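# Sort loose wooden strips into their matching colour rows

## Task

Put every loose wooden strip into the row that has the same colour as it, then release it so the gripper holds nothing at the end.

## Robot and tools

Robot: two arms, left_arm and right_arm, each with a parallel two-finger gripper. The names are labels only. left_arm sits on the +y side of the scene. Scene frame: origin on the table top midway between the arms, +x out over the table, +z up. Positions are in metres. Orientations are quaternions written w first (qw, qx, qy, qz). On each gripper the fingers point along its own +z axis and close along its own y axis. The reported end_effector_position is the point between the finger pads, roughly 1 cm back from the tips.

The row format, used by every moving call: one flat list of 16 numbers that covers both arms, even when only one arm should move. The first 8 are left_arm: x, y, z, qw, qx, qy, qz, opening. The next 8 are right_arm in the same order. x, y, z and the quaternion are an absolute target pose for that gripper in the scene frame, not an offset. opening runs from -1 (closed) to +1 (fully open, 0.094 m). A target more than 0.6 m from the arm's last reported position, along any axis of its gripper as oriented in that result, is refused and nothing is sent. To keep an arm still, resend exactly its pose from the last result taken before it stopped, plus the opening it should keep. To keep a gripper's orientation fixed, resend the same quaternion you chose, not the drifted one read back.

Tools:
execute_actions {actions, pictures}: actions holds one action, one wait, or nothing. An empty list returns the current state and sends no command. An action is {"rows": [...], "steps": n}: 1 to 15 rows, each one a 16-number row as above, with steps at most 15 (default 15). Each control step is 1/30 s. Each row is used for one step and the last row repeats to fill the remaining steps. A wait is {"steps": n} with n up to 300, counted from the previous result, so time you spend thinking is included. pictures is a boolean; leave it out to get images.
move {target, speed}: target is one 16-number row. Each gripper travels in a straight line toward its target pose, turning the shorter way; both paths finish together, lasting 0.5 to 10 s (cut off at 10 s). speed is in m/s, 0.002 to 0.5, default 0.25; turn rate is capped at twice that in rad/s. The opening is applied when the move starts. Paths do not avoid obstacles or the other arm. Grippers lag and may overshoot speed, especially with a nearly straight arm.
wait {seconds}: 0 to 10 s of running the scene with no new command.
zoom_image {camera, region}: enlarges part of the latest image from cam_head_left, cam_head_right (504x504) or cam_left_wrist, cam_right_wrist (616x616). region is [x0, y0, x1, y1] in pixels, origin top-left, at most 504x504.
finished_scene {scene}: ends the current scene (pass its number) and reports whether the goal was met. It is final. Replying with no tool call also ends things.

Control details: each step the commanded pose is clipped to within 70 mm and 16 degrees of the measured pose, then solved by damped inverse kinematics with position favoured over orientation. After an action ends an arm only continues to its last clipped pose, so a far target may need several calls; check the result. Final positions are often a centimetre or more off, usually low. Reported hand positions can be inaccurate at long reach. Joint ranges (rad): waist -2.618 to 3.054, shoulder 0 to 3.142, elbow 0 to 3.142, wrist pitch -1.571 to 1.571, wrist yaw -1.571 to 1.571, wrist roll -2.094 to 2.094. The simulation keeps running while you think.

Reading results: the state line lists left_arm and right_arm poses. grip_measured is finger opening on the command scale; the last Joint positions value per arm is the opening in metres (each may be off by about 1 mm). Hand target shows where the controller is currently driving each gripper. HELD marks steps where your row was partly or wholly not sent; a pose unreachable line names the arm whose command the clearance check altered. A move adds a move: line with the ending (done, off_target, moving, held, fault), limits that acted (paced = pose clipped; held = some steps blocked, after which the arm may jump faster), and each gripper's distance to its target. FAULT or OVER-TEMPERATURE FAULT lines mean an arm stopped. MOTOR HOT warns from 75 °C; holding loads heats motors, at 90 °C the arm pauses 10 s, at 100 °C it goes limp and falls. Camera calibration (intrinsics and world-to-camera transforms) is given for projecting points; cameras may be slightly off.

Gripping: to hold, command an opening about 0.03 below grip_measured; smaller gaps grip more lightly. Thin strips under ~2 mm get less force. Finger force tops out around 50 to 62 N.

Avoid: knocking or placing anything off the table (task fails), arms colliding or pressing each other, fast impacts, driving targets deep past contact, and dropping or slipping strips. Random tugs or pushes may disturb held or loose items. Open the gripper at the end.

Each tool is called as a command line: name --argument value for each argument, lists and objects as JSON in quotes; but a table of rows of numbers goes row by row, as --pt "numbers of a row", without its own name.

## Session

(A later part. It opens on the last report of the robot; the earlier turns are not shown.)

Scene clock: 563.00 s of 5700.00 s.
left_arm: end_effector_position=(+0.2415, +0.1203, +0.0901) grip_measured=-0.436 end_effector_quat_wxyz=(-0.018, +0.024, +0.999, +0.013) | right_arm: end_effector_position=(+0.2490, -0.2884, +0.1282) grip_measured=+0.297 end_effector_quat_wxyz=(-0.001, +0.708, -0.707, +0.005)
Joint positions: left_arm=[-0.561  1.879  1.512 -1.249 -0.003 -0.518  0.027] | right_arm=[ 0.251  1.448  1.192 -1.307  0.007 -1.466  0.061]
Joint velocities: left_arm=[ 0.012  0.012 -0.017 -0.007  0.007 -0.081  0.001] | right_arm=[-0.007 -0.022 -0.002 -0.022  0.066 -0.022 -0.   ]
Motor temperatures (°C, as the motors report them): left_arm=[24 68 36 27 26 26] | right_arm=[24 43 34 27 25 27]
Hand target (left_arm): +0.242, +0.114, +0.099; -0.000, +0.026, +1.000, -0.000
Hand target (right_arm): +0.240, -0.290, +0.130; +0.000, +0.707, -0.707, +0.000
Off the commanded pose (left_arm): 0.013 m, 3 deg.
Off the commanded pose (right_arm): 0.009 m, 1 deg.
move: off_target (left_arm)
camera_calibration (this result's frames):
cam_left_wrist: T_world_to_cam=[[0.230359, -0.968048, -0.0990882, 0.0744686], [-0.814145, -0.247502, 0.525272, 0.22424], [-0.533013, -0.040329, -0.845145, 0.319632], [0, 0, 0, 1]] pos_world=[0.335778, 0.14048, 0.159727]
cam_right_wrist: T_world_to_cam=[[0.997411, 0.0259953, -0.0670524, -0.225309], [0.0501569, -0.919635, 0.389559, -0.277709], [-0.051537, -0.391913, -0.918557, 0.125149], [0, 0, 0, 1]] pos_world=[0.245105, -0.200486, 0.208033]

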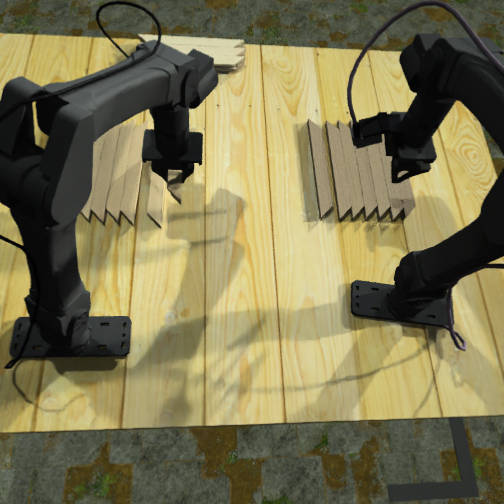

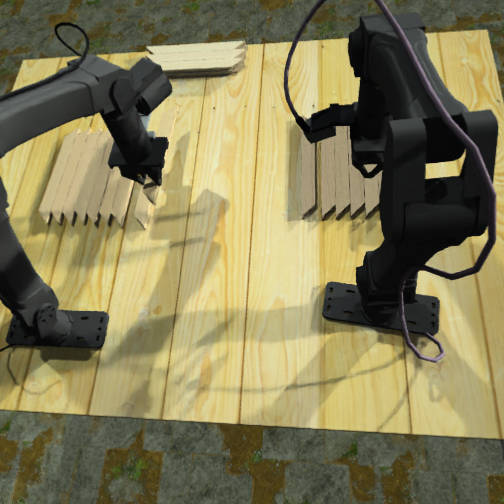

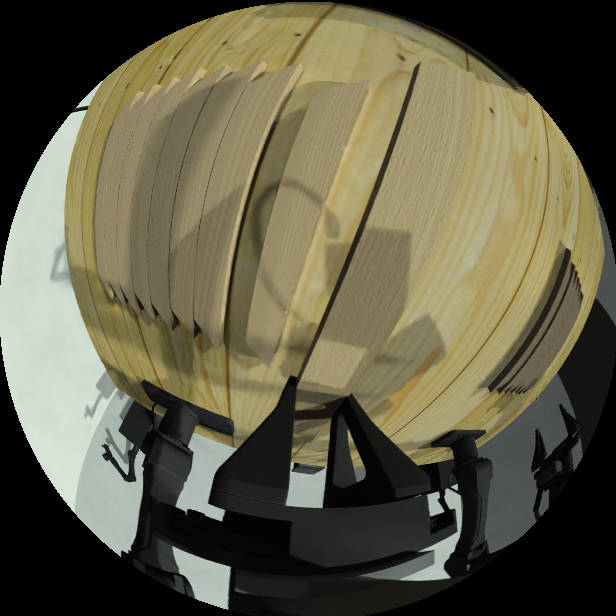

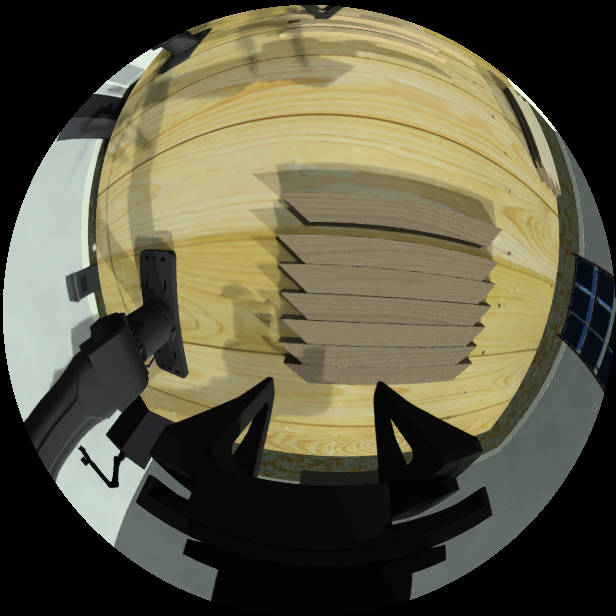

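execute_actions --actions '[]'

Scene clock: 604.37 s of 5700.00 s.
left_arm: end_effector_position=(+0.2415, +0.1203, +0.0900) grip_measured=-0.436 end_effector_quat_wxyz=(-0.018, +0.022, +1.000, +0.013) | right_arm: end_effector_position=(+0.2490, -0.2884, +0.1282) grip_measured=+0.297 end_effector_quat_wxyz=(-0.001, +0.708, -0.707, +0.005)
Joint positions: left_arm=[-0.561  1.879  1.511 -1.248 -0.003 -0.52   0.027] | right_arm=[ 0.251  1.448  1.192 -1.307  0.007 -1.466  0.061]
Joint velocities: left_arm=[ 0.002 -0.017 -0.007  0.037 -0.037 -0.037 -0.001] | right_arm=[ 0.002 -0.022 -0.017  0.095  0.066 -0.007 -0.002]
Motor temperatures (°C, as the motors report them): left_arm=[24 62 35 27 26 26] | right_arm=[24 43 34 27 25 27]
Hand target (left_arm): +0.242, +0.114, +0.099; -0.000, +0.026, +1.000, -0.000
Hand target (right_arm): +0.240, -0.290, +0.130; +0.000, +0.707, -0.707, +0.000
Off the commanded pose (left_arm): 0.013 m, 3 deg.
Off the commanded pose (right_arm): 0.009 m, 1 deg.
Steps of this call (steps 1 to 90: nothing new was sent; then 38.37 s passed at rest). Readings (end_effector_position):
1: left_arm (+0.2415, +0.1203, +0.0900) | right_arm (+0.2490, -0.2884, +0.1282)
2: left_arm (+0.2415, +0.1203, +0.0900) | right_arm (+0.2490, -0.2884, +0.1282)
4: left_arm (+0.2415, +0.1203, +0.0900) | right_arm (+0.2490, -0.2884, +0.1282)
8: left_arm (+0.2415, +0.1203, +0.0900) | right_arm (+0.2490, -0.2884, +0.1282)
90: the state above
camera_calibration (this result's frames):
cam_left_wrist: T_world_to_cam=[[0.23298, -0.96744, -0.0988928, 0.0736763], [-0.813688, -0.249617, 0.524979, 0.224509], [-0.532571, -0.0418414, -0.84535, 0.319676], [0, 0, 0, 1]] pos_world=[0.335766, 0.140694, 0.159662]
cam_right_wrist: T_world_to_cam=[[0.997411, 0.0259953, -0.0670524, -0.225309], [0.0501569, -0.919635, 0.389559, -0.277709], [-0.051537, -0.391913, -0.918557, 0.125149], [0, 0, 0, 1]] pos_world=[0.245105, -0.200486, 0.208033]

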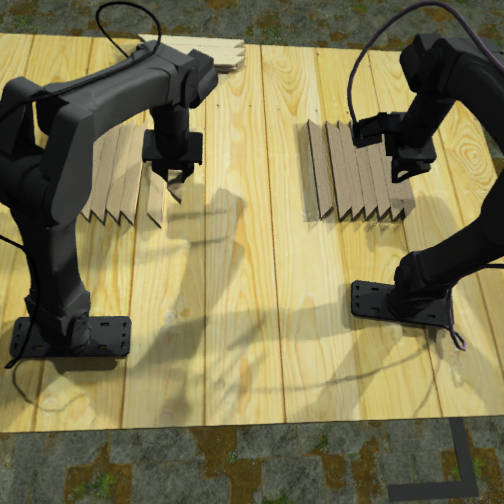

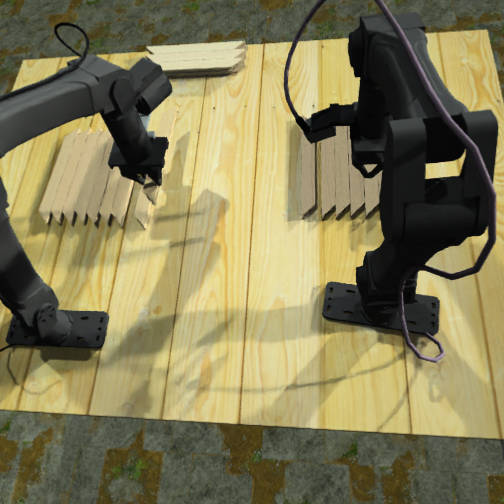

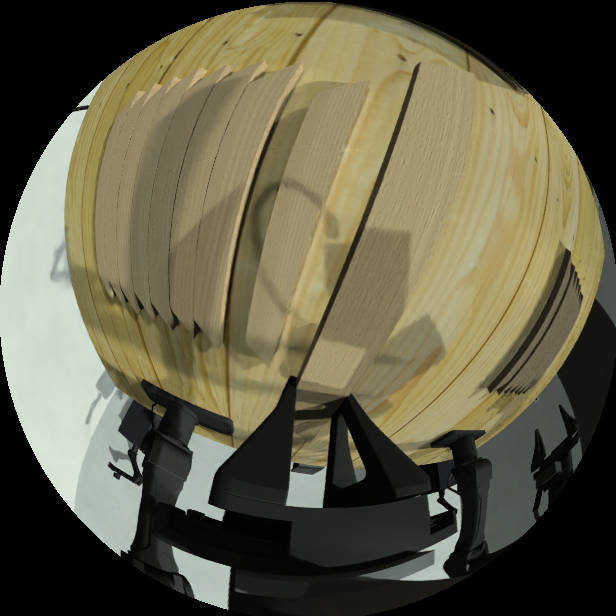

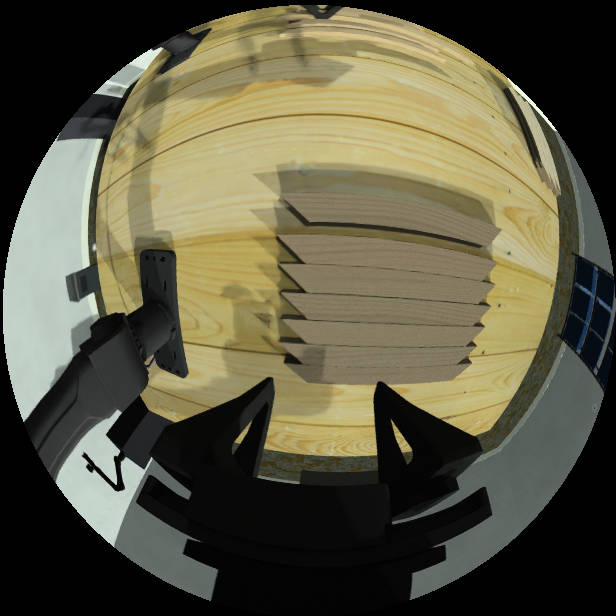

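move --target '[0.238,0.106,0.045,0,0.0262,0.9997,0,-0.46,0.32,-0.12,0.07,0,-0.707,0.707,0,0.3]' --speed 0.12

Scene clock: 614.20 s of 5700.00 s.
left_arm: end_effector_position=(+0.2382, +0.1115, +0.0464) grip_measured=-0.436 end_effector_quat_wxyz=(-0.005, +0.022, +1.000, +0.005) | right_arm: end_effector_position=(+0.3129, -0.1260, +0.0653) grip_measured=+0.297 end_effector_quat_wxyz=(+0.011, +0.708, -0.706, -0.001)
Joint positions: left_arm=[-0.588  1.893  1.354 -1.046 -0.003 -0.547  0.027] | right_arm=[ 0.697  1.944  1.501 -1.15   0.003 -1.021  0.061]
Joint velocities: left_arm=[-0.002  0.002 -0.002  0.051  0.022 -0.081  0.   ] | right_arm=[-0.007 -0.002  0.022 -0.022 -0.037  0.037  0.   ]
Motor temperatures (°C, as the motors report them): left_arm=[24 62 35 27 26 26] | right_arm=[24 43 34 27 25 27]
Hand target (left_arm): +0.239, +0.105, +0.045; +0.000, +0.026, +1.000, -0.000
Hand target (right_arm): +0.318, -0.118, +0.070; -0.002, +0.707, -0.707, -0.003
Off the commanded pose (left_arm): 0.006 m, 1 deg.
Off the commanded pose (right_arm): 0.010 m, 1 deg.
After step 90, 4.87 s passed at rest.
move: done
camera_calibration (this result's frames):
cam_left_wrist: T_world_to_cam=[[0.234872, -0.96893, -0.0775192, 0.0603888], [-0.827074, -0.241108, 0.507756, 0.245463], [-0.510671, -0.0551435, -0.858006, 0.277535], [0, 0, 0, 1]] pos_world=[0.330561, 0.133, 0.118172]
cam_right_wrist: T_world_to_cam=[[0.99532, 0.0263789, -0.0929613, -0.295093], [0.0612872, -0.916101, 0.396237, -0.110528], [-0.0747096, -0.40008, -0.91343, 0.140229], [0, 0, 0, 1]] pos_world=[0.310963, -0.0373677, 0.144452]

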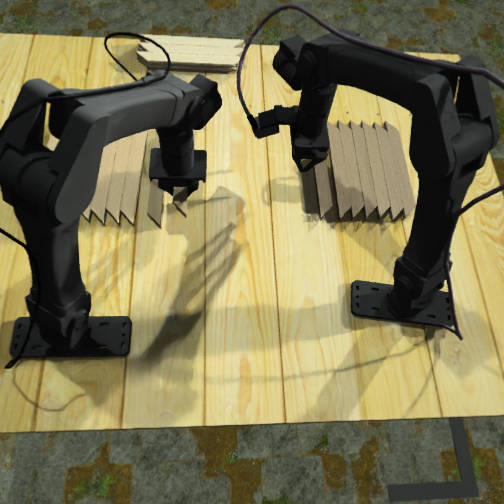

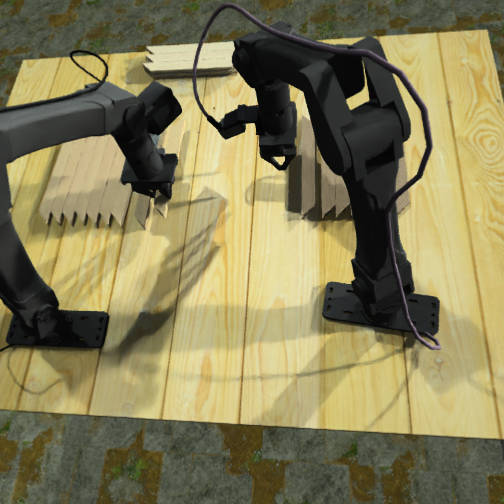

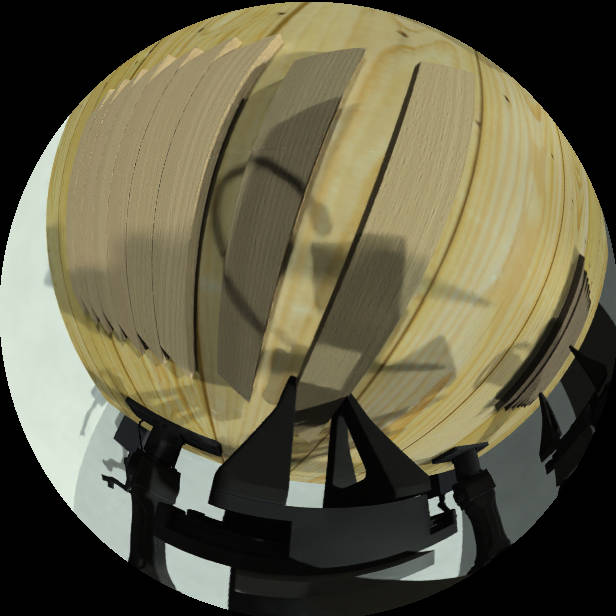

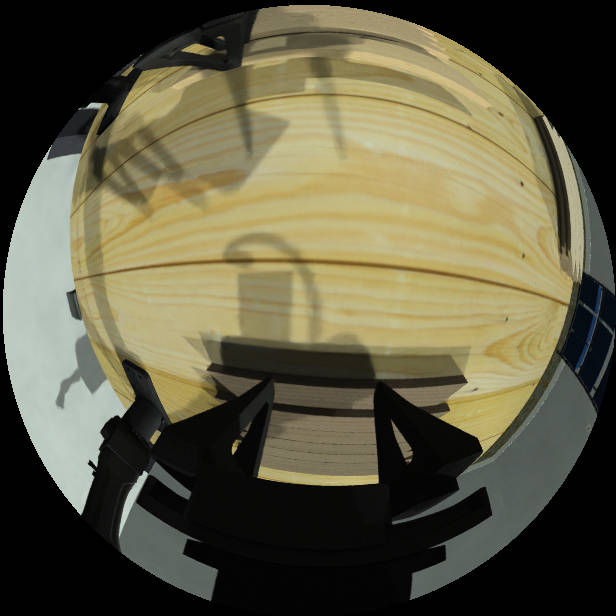

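zoom_image --camera "cam_left_wrist" --region '[200,20,520,200]'

zoom_image --camera "cam_head_left" --region '[60,150,240,260]'

Region (200, 20, 520, 200) of cam_left_wrist's 616x616 image, scaled by 1.575, with more detail than that image has; it fills the top 284 rows of this view, and the rest is white.

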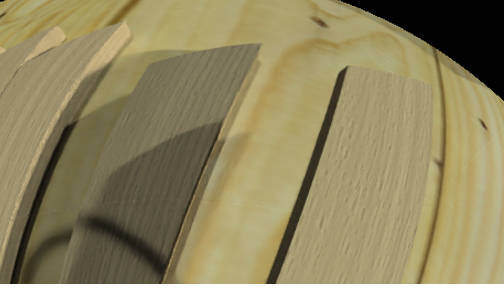

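Region (60, 150, 240, 260) of cam_head_left's 504x504 image, scaled by 2.800, with more detail than that image has.

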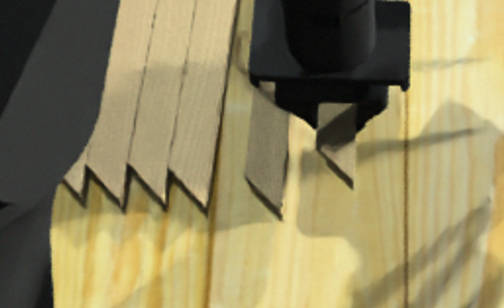

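move --target '[0.229,0.106,0.027,0,0.0262,0.9997,0,-0.46,0.32,-0.12,0.02,0,-0.707,0.707,0,0.3]' --speed 0.05

zoom_image --camera "cam_head_left" --region '[60,150,240,260]'

Scene clock: 672.83 s of 5700.00 s.
left_arm: end_effector_position=(+0.2293, +0.1115, +0.0270) grip_measured=-0.436 end_effector_quat_wxyz=(-0.006, +0.023, +1.000, +0.006) | right_arm: end_effector_position=(+0.3225, -0.1201, +0.0257) grip_measured=+0.297 end_effector_quat_wxyz=(-0.004, +0.707, -0.707, +0.002)
Joint positions: left_arm=[-0.603  1.893  1.273 -0.967 -0.003 -0.561  0.027] | right_arm=[ 0.697  1.997  1.414 -0.98   0.003 -1.018  0.061]
Joint velocities: left_arm=[-0.002 -0.007 -0.017  0.007  0.007 -0.051 -0.   ] | right_arm=[-0.002  0.012  0.012 -0.022  0.051 -0.066 -0.001]
Motor temperatures (°C, as the motors report them): left_arm=[24 56 35 27 26 26] | right_arm=[24 44 37 27 25 27]
Hand target (left_arm): +0.229, +0.106, +0.027; -0.000, +0.026, +1.000, -0.000
Hand target (right_arm): +0.320, -0.120, +0.020; +0.000, +0.707, -0.707, -0.000
Off the commanded pose (left_arm): 0.005 m, 1 deg.
Off the commanded pose (right_arm): 0.006 m, 1 deg.
After step 90, 54.23 s passed at rest.
move: done
camera_calibration (this result's frames):
cam_left_wrist: T_world_to_cam=[[0.23402, -0.969013, -0.0790429, 0.0611884], [-0.826538, -0.241101, 0.508631, 0.247834], [-0.511927, -0.0536978, -0.857349, 0.256469], [0, 0, 0, 1]] pos_world=[0.321819, 0.132817, 0.0986635]
cam_right_wrist: T_world_to_cam=[[0.997504, 0.0242477, -0.0663176, -0.310104], [0.0478755, -0.922598, 0.38278, -0.0861386], [-0.0519029, -0.385, -0.921456, 0.101828], [0, 0, 0, 1]] pos_world=[0.318739, -0.0327483, 0.106236]

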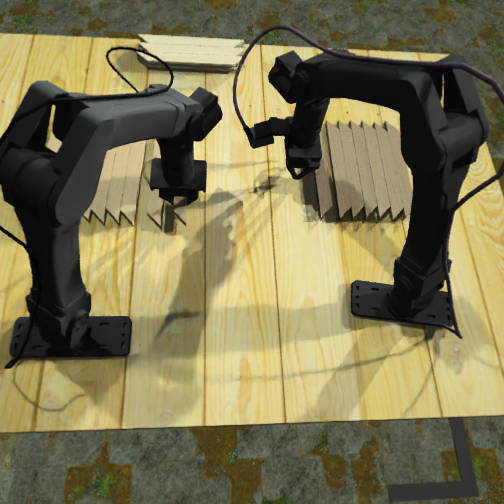

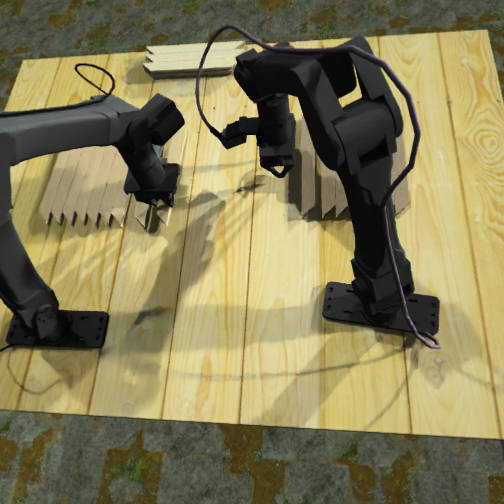

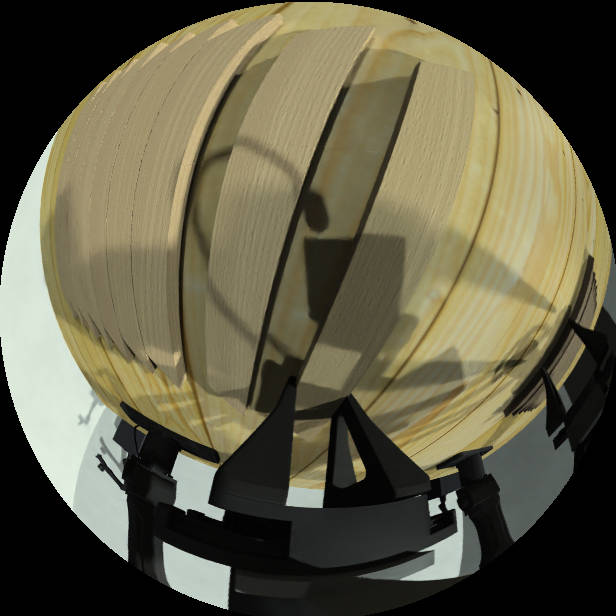

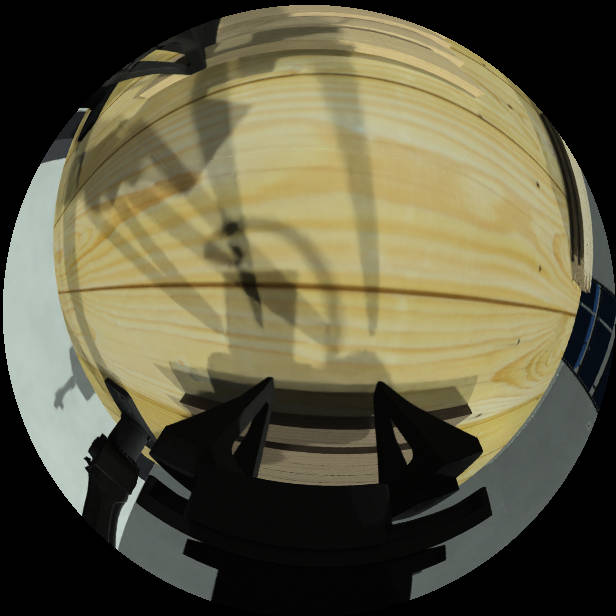

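Region (60, 150, 240, 260) of cam_head_left's 504x504 image, scaled by 2.800, with more detail than that image has.

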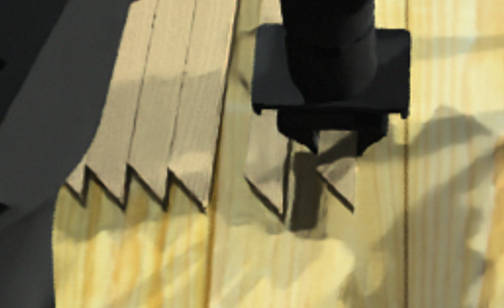

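move --target '[0.224,0.106,0.019,0,0.0262,0.9997,0,-0.46,0.32,-0.12,0.011,0,-0.707,0.707,0,0.3]' --speed 0.02

zoom_image --camera "cam_head_left" --region '[60,150,240,260]'

Scene clock: 682.43 s of 5700.00 s.
left_arm: end_effector_position=(+0.2263, +0.1106, +0.0189) grip_measured=-0.436 end_effector_quat_wxyz=(-0.004, +0.020, +1.000, +0.004) | right_arm: end_effector_position=(+0.3230, -0.1198, +0.0173) grip_measured=+0.297 end_effector_quat_wxyz=(-0.005, +0.707, -0.707, +0.003)
Joint positions: left_arm=[-0.61   1.893  1.238 -0.926 -0.003 -0.574  0.027] | right_arm=[ 0.697  2.008  1.395 -0.946  0.003 -1.018  0.061]
Joint velocities: left_arm=[ 0.017 -0.007 -0.007 -0.037  0.007 -0.007 -0.   ] | right_arm=[ 0.012 -0.002  0.002  0.022 -0.066 -0.081 -0.   ]
Motor temperatures (°C, as the motors report them): left_arm=[24 56 34 27 26 26] | right_arm=[24 45 36 27 25 27]
Hand target (left_arm): +0.224, +0.106, +0.019; +0.000, +0.026, +1.000, -0.000
Hand target (right_arm): +0.320, -0.120, +0.011; +0.000, +0.707, -0.707, +0.000
Off the commanded pose (left_arm): 0.005 m, 1 deg.
Off the commanded pose (right_arm): 0.007 m, 1 deg.
After step 90, 5.50 s passed at rest.
move: done
camera_calibration (this result's frames):
cam_left_wrist: T_world_to_cam=[[0.239562, -0.967992, -0.0748384, 0.0589723], [-0.827686, -0.243914, 0.505412, 0.24991], [-0.507489, -0.059135, -0.859626, 0.247596], [0, 0, 0, 1]] pos_world=[0.318372, 0.132683, 0.0909461]
cam_right_wrist: T_world_to_cam=[[0.997652, 0.0243391, -0.0640159, -0.311272], [0.0470067, -0.923134, 0.381595, -0.0824024], [-0.0498075, -0.383708, -0.92211, 0.0937042], [0, 0, 0, 1]] pos_world=[0.319082, -0.0325373, 0.0979236]

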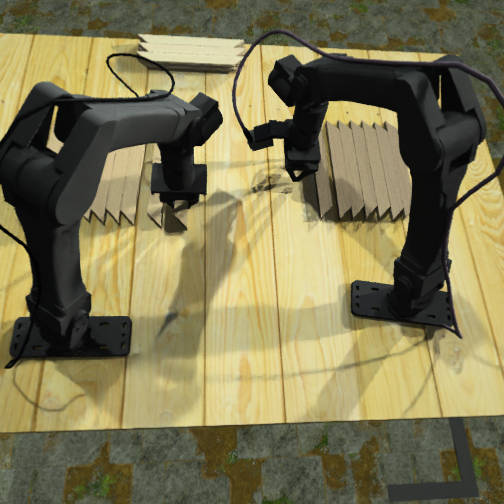

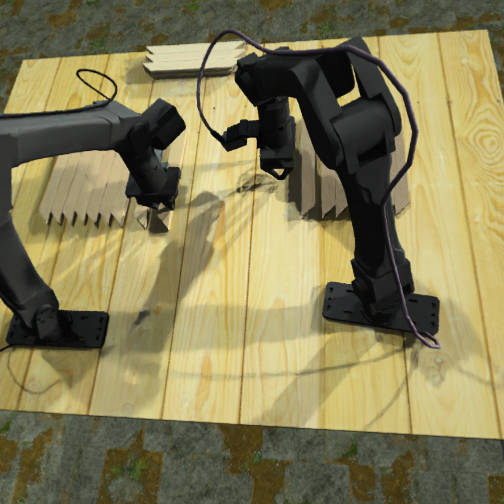

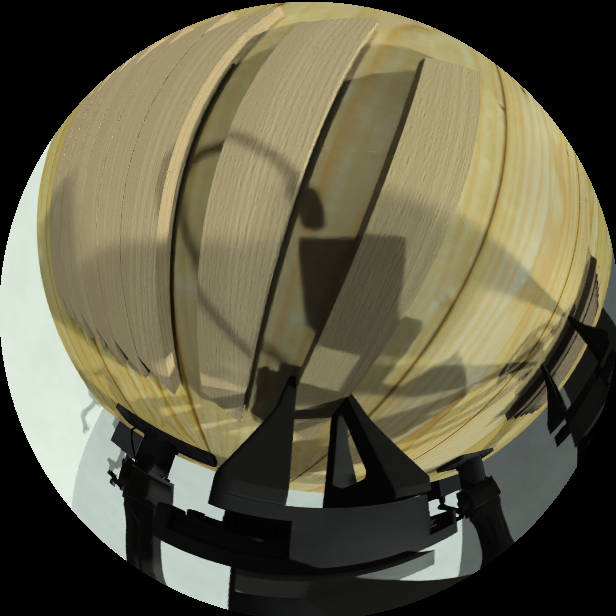

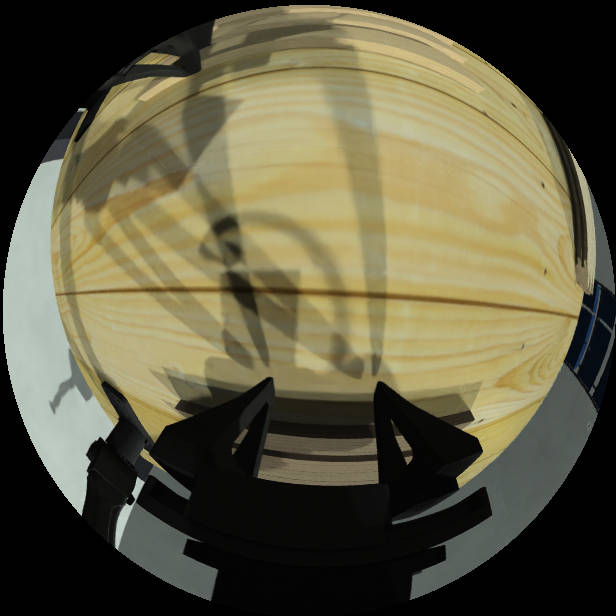

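Region (60, 150, 240, 260) of cam_head_left's 504x504 image, scaled by 2.800, with more detail than that image has.

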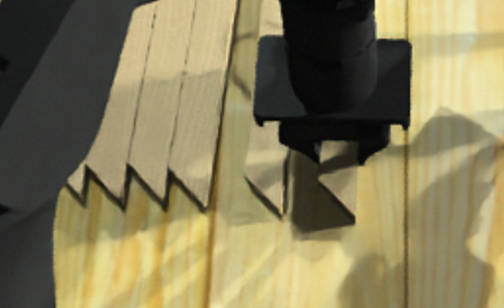

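move --target '[0.224,0.106,0.019,0,0.0262,0.9997,0,-0.2,0.32,-0.185,0.012,0,-0.707,0.707,0,0.3]' --speed 0.025

Scene clock: 690.37 s of 5700.00 s.
left_arm: end_effector_position=(+0.2263, +0.1106, +0.0189) grip_measured=-0.202 end_effector_quat_wxyz=(-0.004, +0.020, +1.000, +0.004) | right_arm: end_effector_position=(+0.3257, -0.1728, +0.0121) grip_measured=+0.297 end_effector_quat_wxyz=(-0.011, +0.711, -0.704, -0.004)
Joint positions: left_arm=[-0.61   1.893  1.238 -0.926 -0.003 -0.574  0.037] | right_arm=[ 0.553  1.932  1.262 -0.883 -0.016 -1.172  0.061]
Joint velocities: left_arm=[-0.002  0.012 -0.002 -0.007 -0.037 -0.022  0.001] | right_arm=[-0.007  0.007 -0.002  0.051  0.037 -0.022 -0.   ]
Motor temperatures (°C, as the motors report them): left_arm=[24 56 34 27 26 26] | right_arm=[24 45 36 27 25 27]
Hand target (left_arm): +0.224, +0.106, +0.019; -0.000, +0.026, +1.000, -0.000
Hand target (right_arm): +0.321, -0.185, +0.012; +0.001, +0.707, -0.707, +0.001
Off the commanded pose (left_arm): 0.005 m, 1 deg.
Off the commanded pose (right_arm): 0.013 m, 1 deg.
After step 90, 2.03 s passed at rest.
move: off_target (right_arm)
camera_calibration (this result's frames):
cam_left_wrist: T_world_to_cam=[[0.239562, -0.967992, -0.0748384, 0.0589723], [-0.827686, -0.243914, 0.505412, 0.24991], [-0.507489, -0.059135, -0.859626, 0.247596], [0, 0, 0, 1]] pos_world=[0.318372, 0.132683, 0.0909461]
cam_right_wrist: T_world_to_cam=[[0.99729, 0.0360316, -0.0641391, -0.310824], [0.0570342, -0.929367, 0.364724, -0.133634], [-0.0464672, -0.367394, -0.928904, 0.0705147], [0, 0, 0, 1]] pos_world=[0.32088, -0.0870891, 0.094305]

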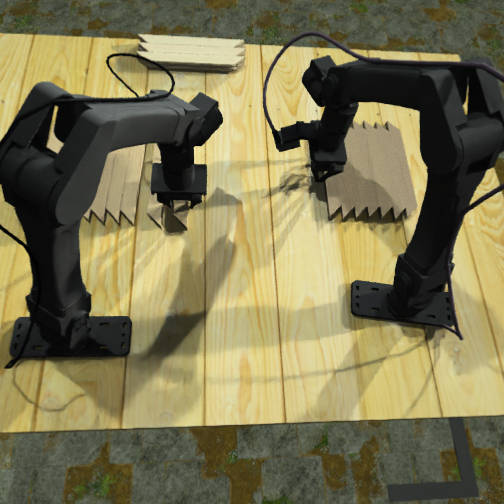

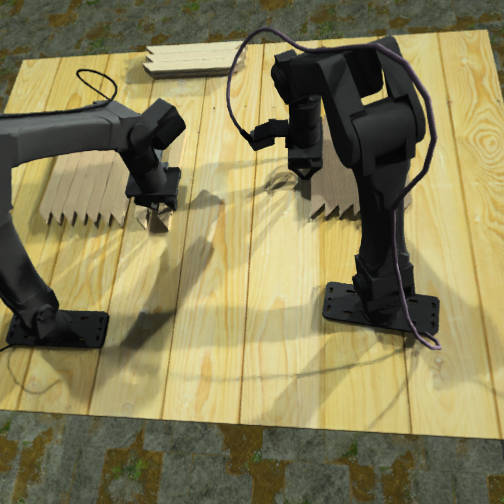

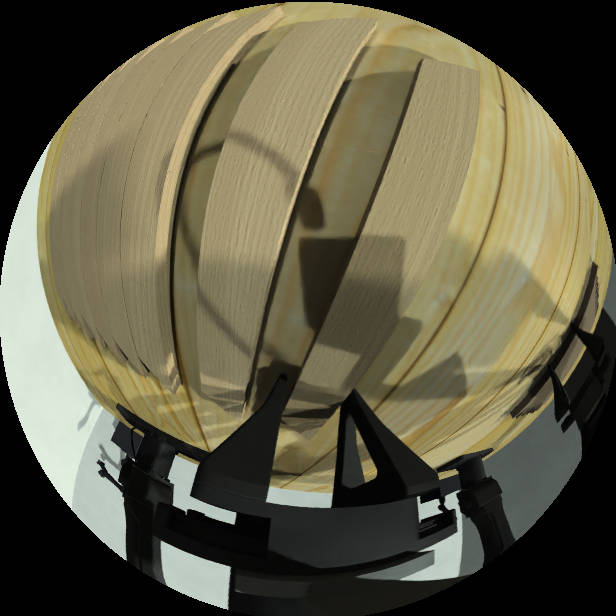

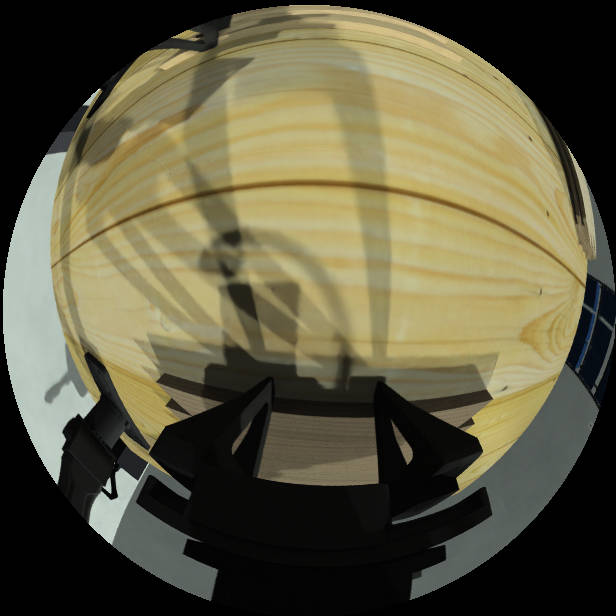

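move --target '[0.226,0.108,0.07,0,0.0262,0.9997,0,-0.2,0.322,-0.14,0.022,0,-0.707,0.707,0,0.3]' --speed 0.06

move --target '[0.30,0.065,0.075,0,0.725,0.689,0,-0.2,0.30,-0.16,0.13,0,-0.707,0.707,0,0.3]' --speed 0.3

Scene clock: 697.50 s of 5700.00 s.
left_arm: end_effector_position=(+0.2218, +0.1138, +0.0557) grip_measured=-0.202 end_effector_quat_wxyz=(-0.014, +0.021, +1.000, +0.011) | right_arm: end_effector_position=(+0.3190, -0.1438, +0.0195) grip_measured=+0.297 end_effector_quat_wxyz=(-0.001, +0.707, -0.708, -0.002)
Joint positions: left_arm=[-0.61   1.849  1.333 -1.091 -0.003 -0.572  0.037] | right_arm=[ 0.642  1.959  1.332 -0.943 -0.004 -1.072  0.061]
Joint velocities: left_arm=[-0.017 -0.007 -0.002 -0.022  0.022 -0.037  0.001] | right_arm=[ 0.002  0.007 -0.002 -0.066 -0.066  0.051 -0.   ]
Motor temperatures (°C, as the motors report them): left_arm=[24 56 34 27 26 26] | right_arm=[24 45 35 27 25 27]
Hand target (left_arm): +0.225, +0.109, +0.070; +0.000, +0.026, +1.000, -0.000
Hand target (right_arm): +0.322, -0.140, +0.022; -0.001, +0.707, -0.707, -0.001
Off the commanded pose (left_arm): 0.016 m, 2 deg.
Off the commanded pose (right_arm): 0.005 m, 0 deg.
After step 90, 2.80 s passed at rest.
move: off_target (left_arm)
camera_calibration (this result's frames):
cam_left_wrist: T_world_to_cam=[[0.23561, -0.967317, -0.0937343, 0.0677263], [-0.817692, -0.249439, 0.518806, 0.226064], [-0.525231, -0.0455901, -0.849738, 0.278903], [0, 0, 0, 1]] pos_world=[0.315382, 0.134617, 0.12606]
cam_right_wrist: T_world_to_cam=[[0.996867, 0.0236814, -0.0754735, -0.306155], [0.0507251, -0.923506, 0.380216, -0.106434], [-0.0606962, -0.382853, -0.921813, 0.0899112], [0, 0, 0, 1]] pos_world=[0.316052, -0.0566196, 0.100243]

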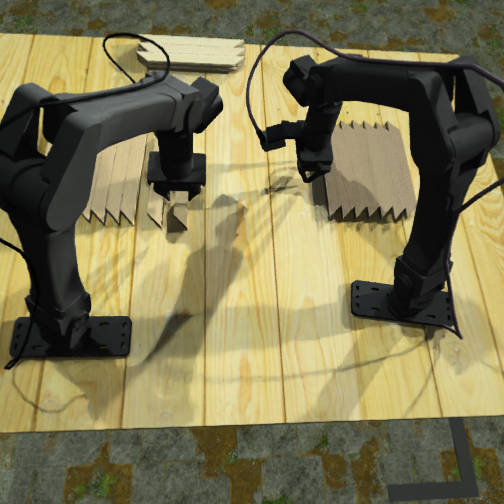

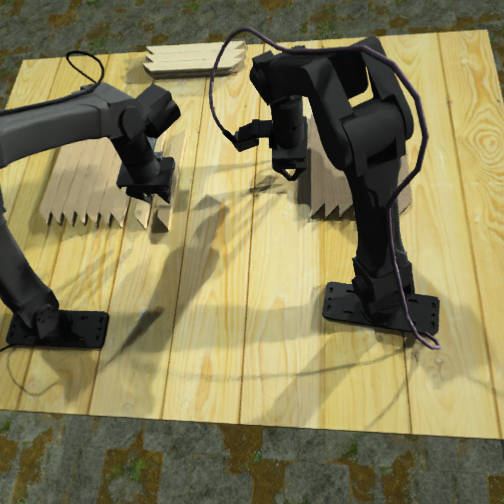

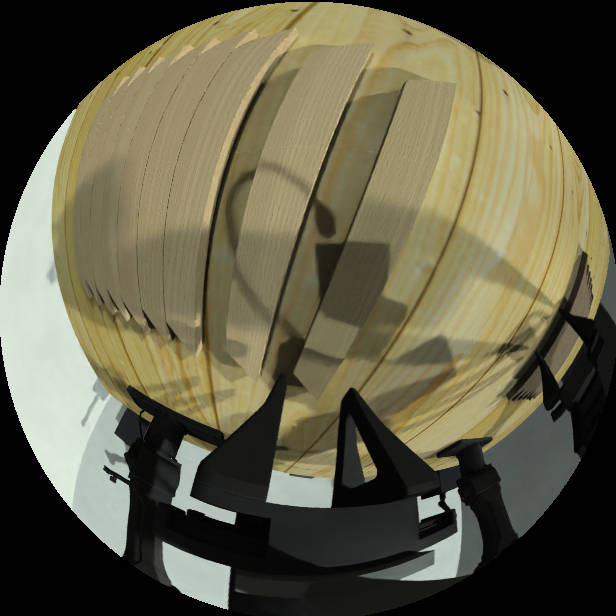

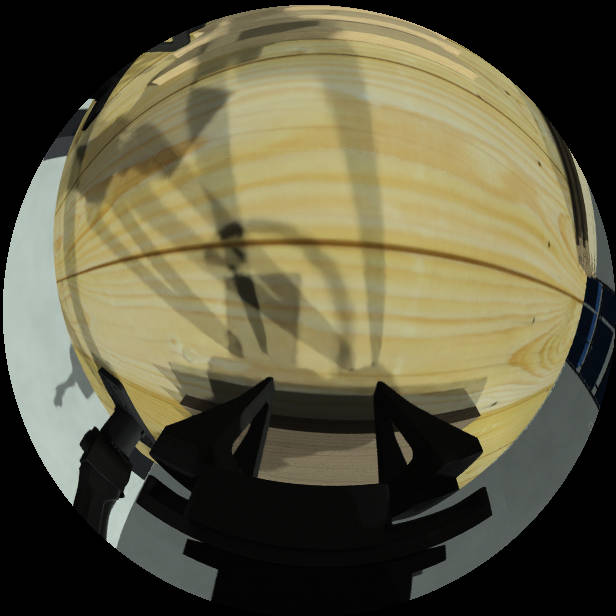

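Scene clock: 700.73 s of 5700.00 s.
left_arm: end_effector_position=(+0.2933, +0.0634, +0.0707) grip_measured=-0.202 end_effector_quat_wxyz=(-0.004, +0.725, +0.688, +0.001) | right_arm: end_effector_position=(+0.2947, -0.1575, +0.1153) grip_measured=+0.297 end_effector_quat_wxyz=(+0.017, +0.710, -0.704, -0.006)
Joint positions: left_arm=[-0.61   2.149  1.827 -1.257 -0.003  1.009  0.038] | right_arm=[ 0.642  1.812  1.526 -1.322 -0.001 -1.081  0.061]
Joint velocities: left_arm=[-0.002  0.007 -0.002 -0.007  0.007  0.051 -0.   ] | right_arm=[-0.012 -0.002 -0.007  0.007  0.022 -0.007  0.   ]
Motor temperatures (°C, as the motors report them): left_arm=[24 56 35 27 26 26] | right_arm=[24 46 36 27 25 27]
Hand target (left_arm): +0.298, +0.064, +0.076; +0.000, +0.725, +0.689, +0.000
Hand target (right_arm): +0.300, -0.160, +0.130; +0.000, +0.707, -0.707, +0.000
Off the commanded pose (left_arm): 0.008 m, 0 deg.
Off the commanded pose (right_arm): 0.016 m, 2 deg.
move: off_target (right_arm)
camera_calibration (this result's frames):
cam_left_wrist: T_world_to_cam=[[-0.971776, -0.227636, -0.0619086, 0.308497], [-0.226941, 0.830432, 0.508804, 0.0231233], [-0.0644112, 0.508493, -0.858654, 0.15724], [0, 0, 0, 1]] pos_world=[0.315165, -0.028933, 0.142348]
cam_right_wrist: T_world_to_cam=[[0.993664, 0.0310106, -0.108029, -0.268513], [0.0716708, -0.915226, 0.396516, -0.160977], [-0.0865743, -0.401746, -0.91165, 0.174977], [0, 0, 0, 1]] pos_world=[0.293497, -0.0687067, 0.194341]

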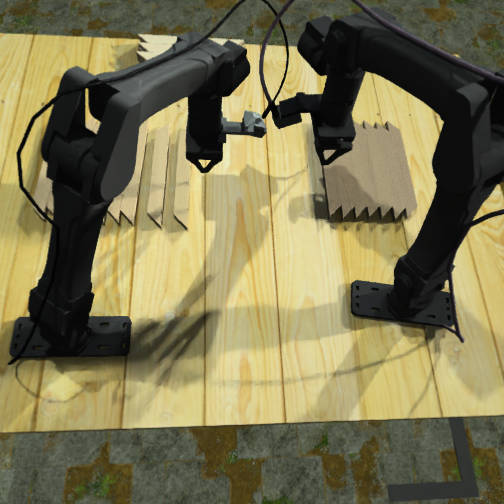

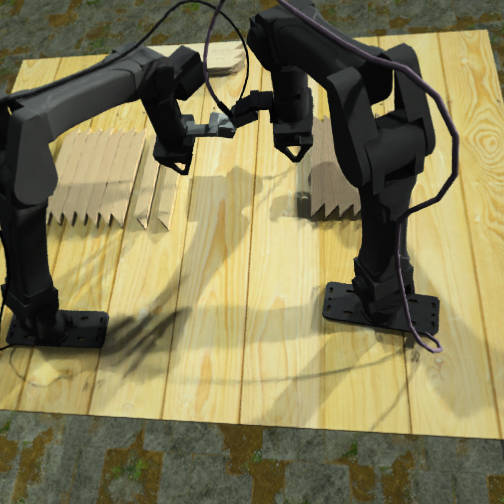

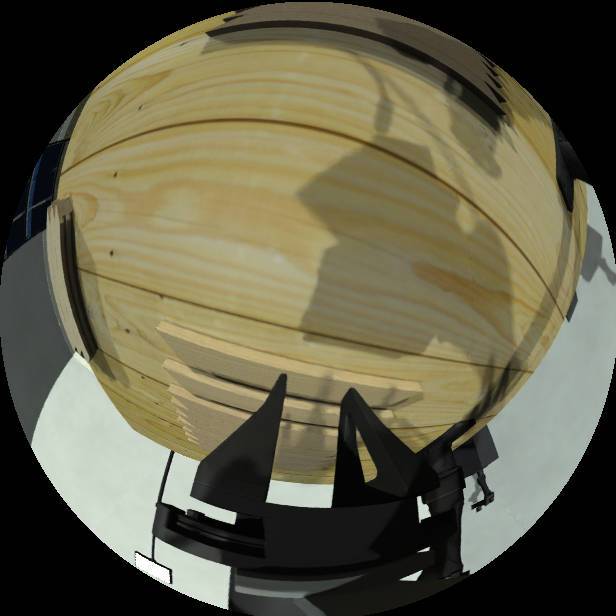

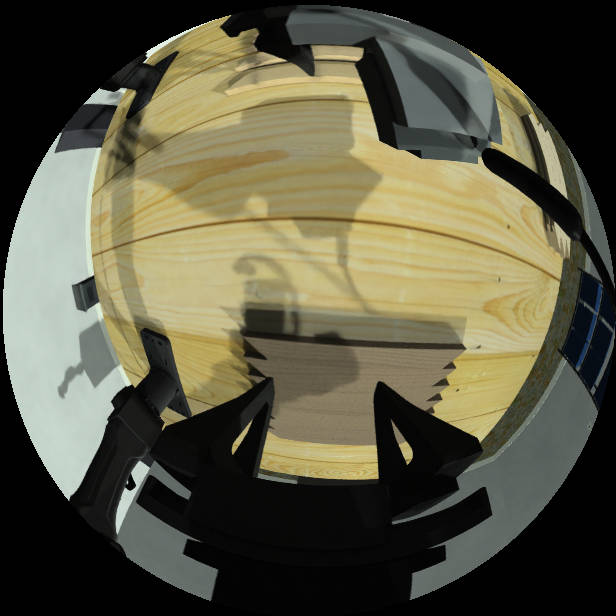

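move --target '[0.305,0.065,0.024,0,0.725,0.689,0,0.3,0.25,-0.30,0.14,0,-0.707,0.707,0,0.3]' --speed 0.15

Scene clock: 706.23 s of 5700.00 s.
left_arm: end_effector_position=(+0.3015, +0.0621, +0.0258) grip_measured=+0.298 end_effector_quat_wxyz=(-0.005, +0.727, +0.687, +0.001) | right_arm: end_effector_position=(+0.2600, -0.3004, +0.1387) grip_measured=+0.297 end_effector_quat_wxyz=(-0.001, +0.707, -0.707, +0.008)
Joint positions: left_arm=[-0.601  2.211  1.746 -1.116 -0.003  1.022  0.061] | right_arm=[ 0.203  1.482  1.264 -1.341  0.012 -1.512  0.061]
Joint velocities: left_arm=[ 0.002 -0.012  0.012 -0.037 -0.007 -0.037  0.   ] | right_arm=[-0.017 -0.002  0.012  0.066 -0.051  0.007  0.   ]
Motor temperatures (°C, as the motors report them): left_arm=[24 56 35 27 26 26] | right_arm=[24 46 36 27 25 27]
Hand target (left_arm): +0.306, +0.064, +0.024; -0.000, +0.725, +0.689, +0.000
Hand target (right_arm): +0.252, -0.302, +0.140; +0.002, +0.707, -0.707, +0.003
Off the commanded pose (left_arm): 0.005 m, 1 deg.
Off the commanded pose (right_arm): 0.010 m, 1 deg.
After step 90, 0.90 s passed at rest.
move: done
camera_calibration (this result's frames):
cam_left_wrist: T_world_to_cam=[[-0.972805, -0.223507, -0.0607787, 0.313462], [-0.222768, 0.830965, 0.509775, 0.047578], [-0.0634334, 0.509452, -0.858158, 0.119539], [0, 0, 0, 1]] pos_world=[0.323119, -0.030374, 0.0973811]
cam_right_wrist: T_world_to_cam=[[0.997775, 0.0229528, -0.0625959, -0.236894], [0.0458564, -0.917789, 0.394411, -0.292384], [-0.048397, -0.396404, -0.9168, 0.128347], [0, 0, 0, 1]] pos_world=[0.255986, -0.212032, 0.218159]

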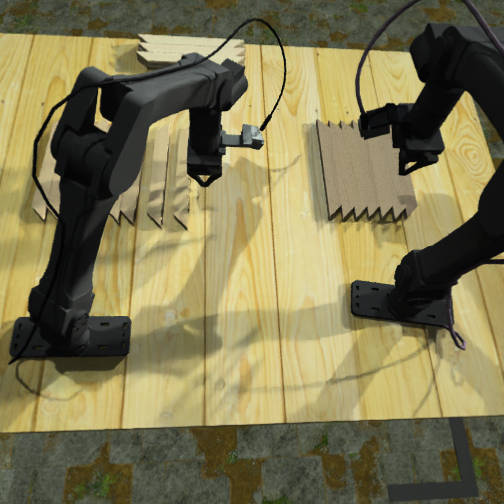

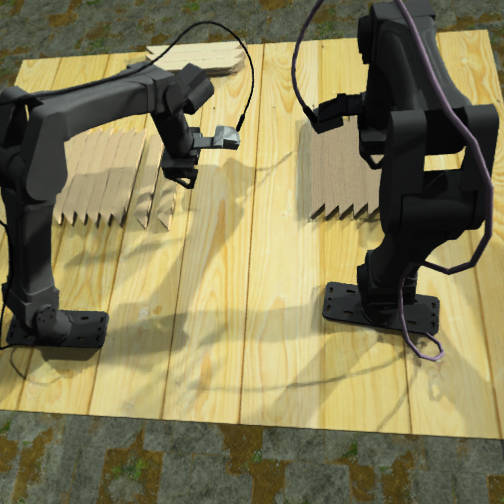

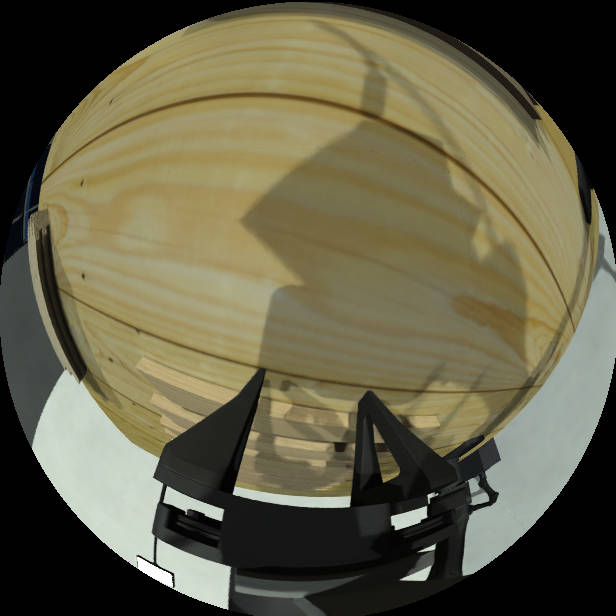

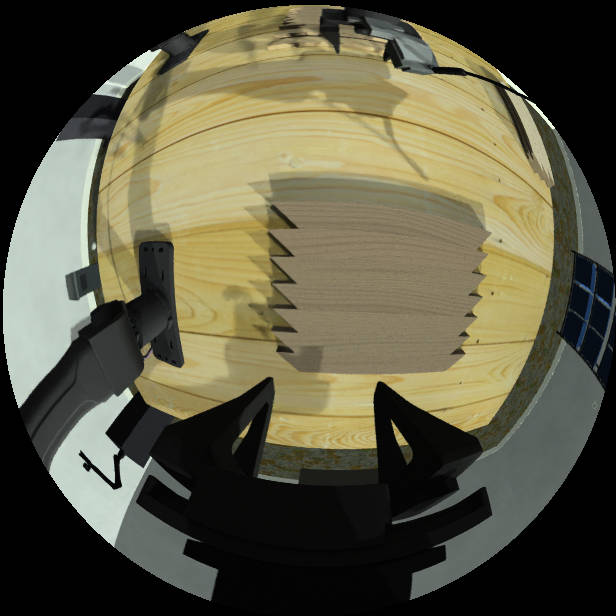

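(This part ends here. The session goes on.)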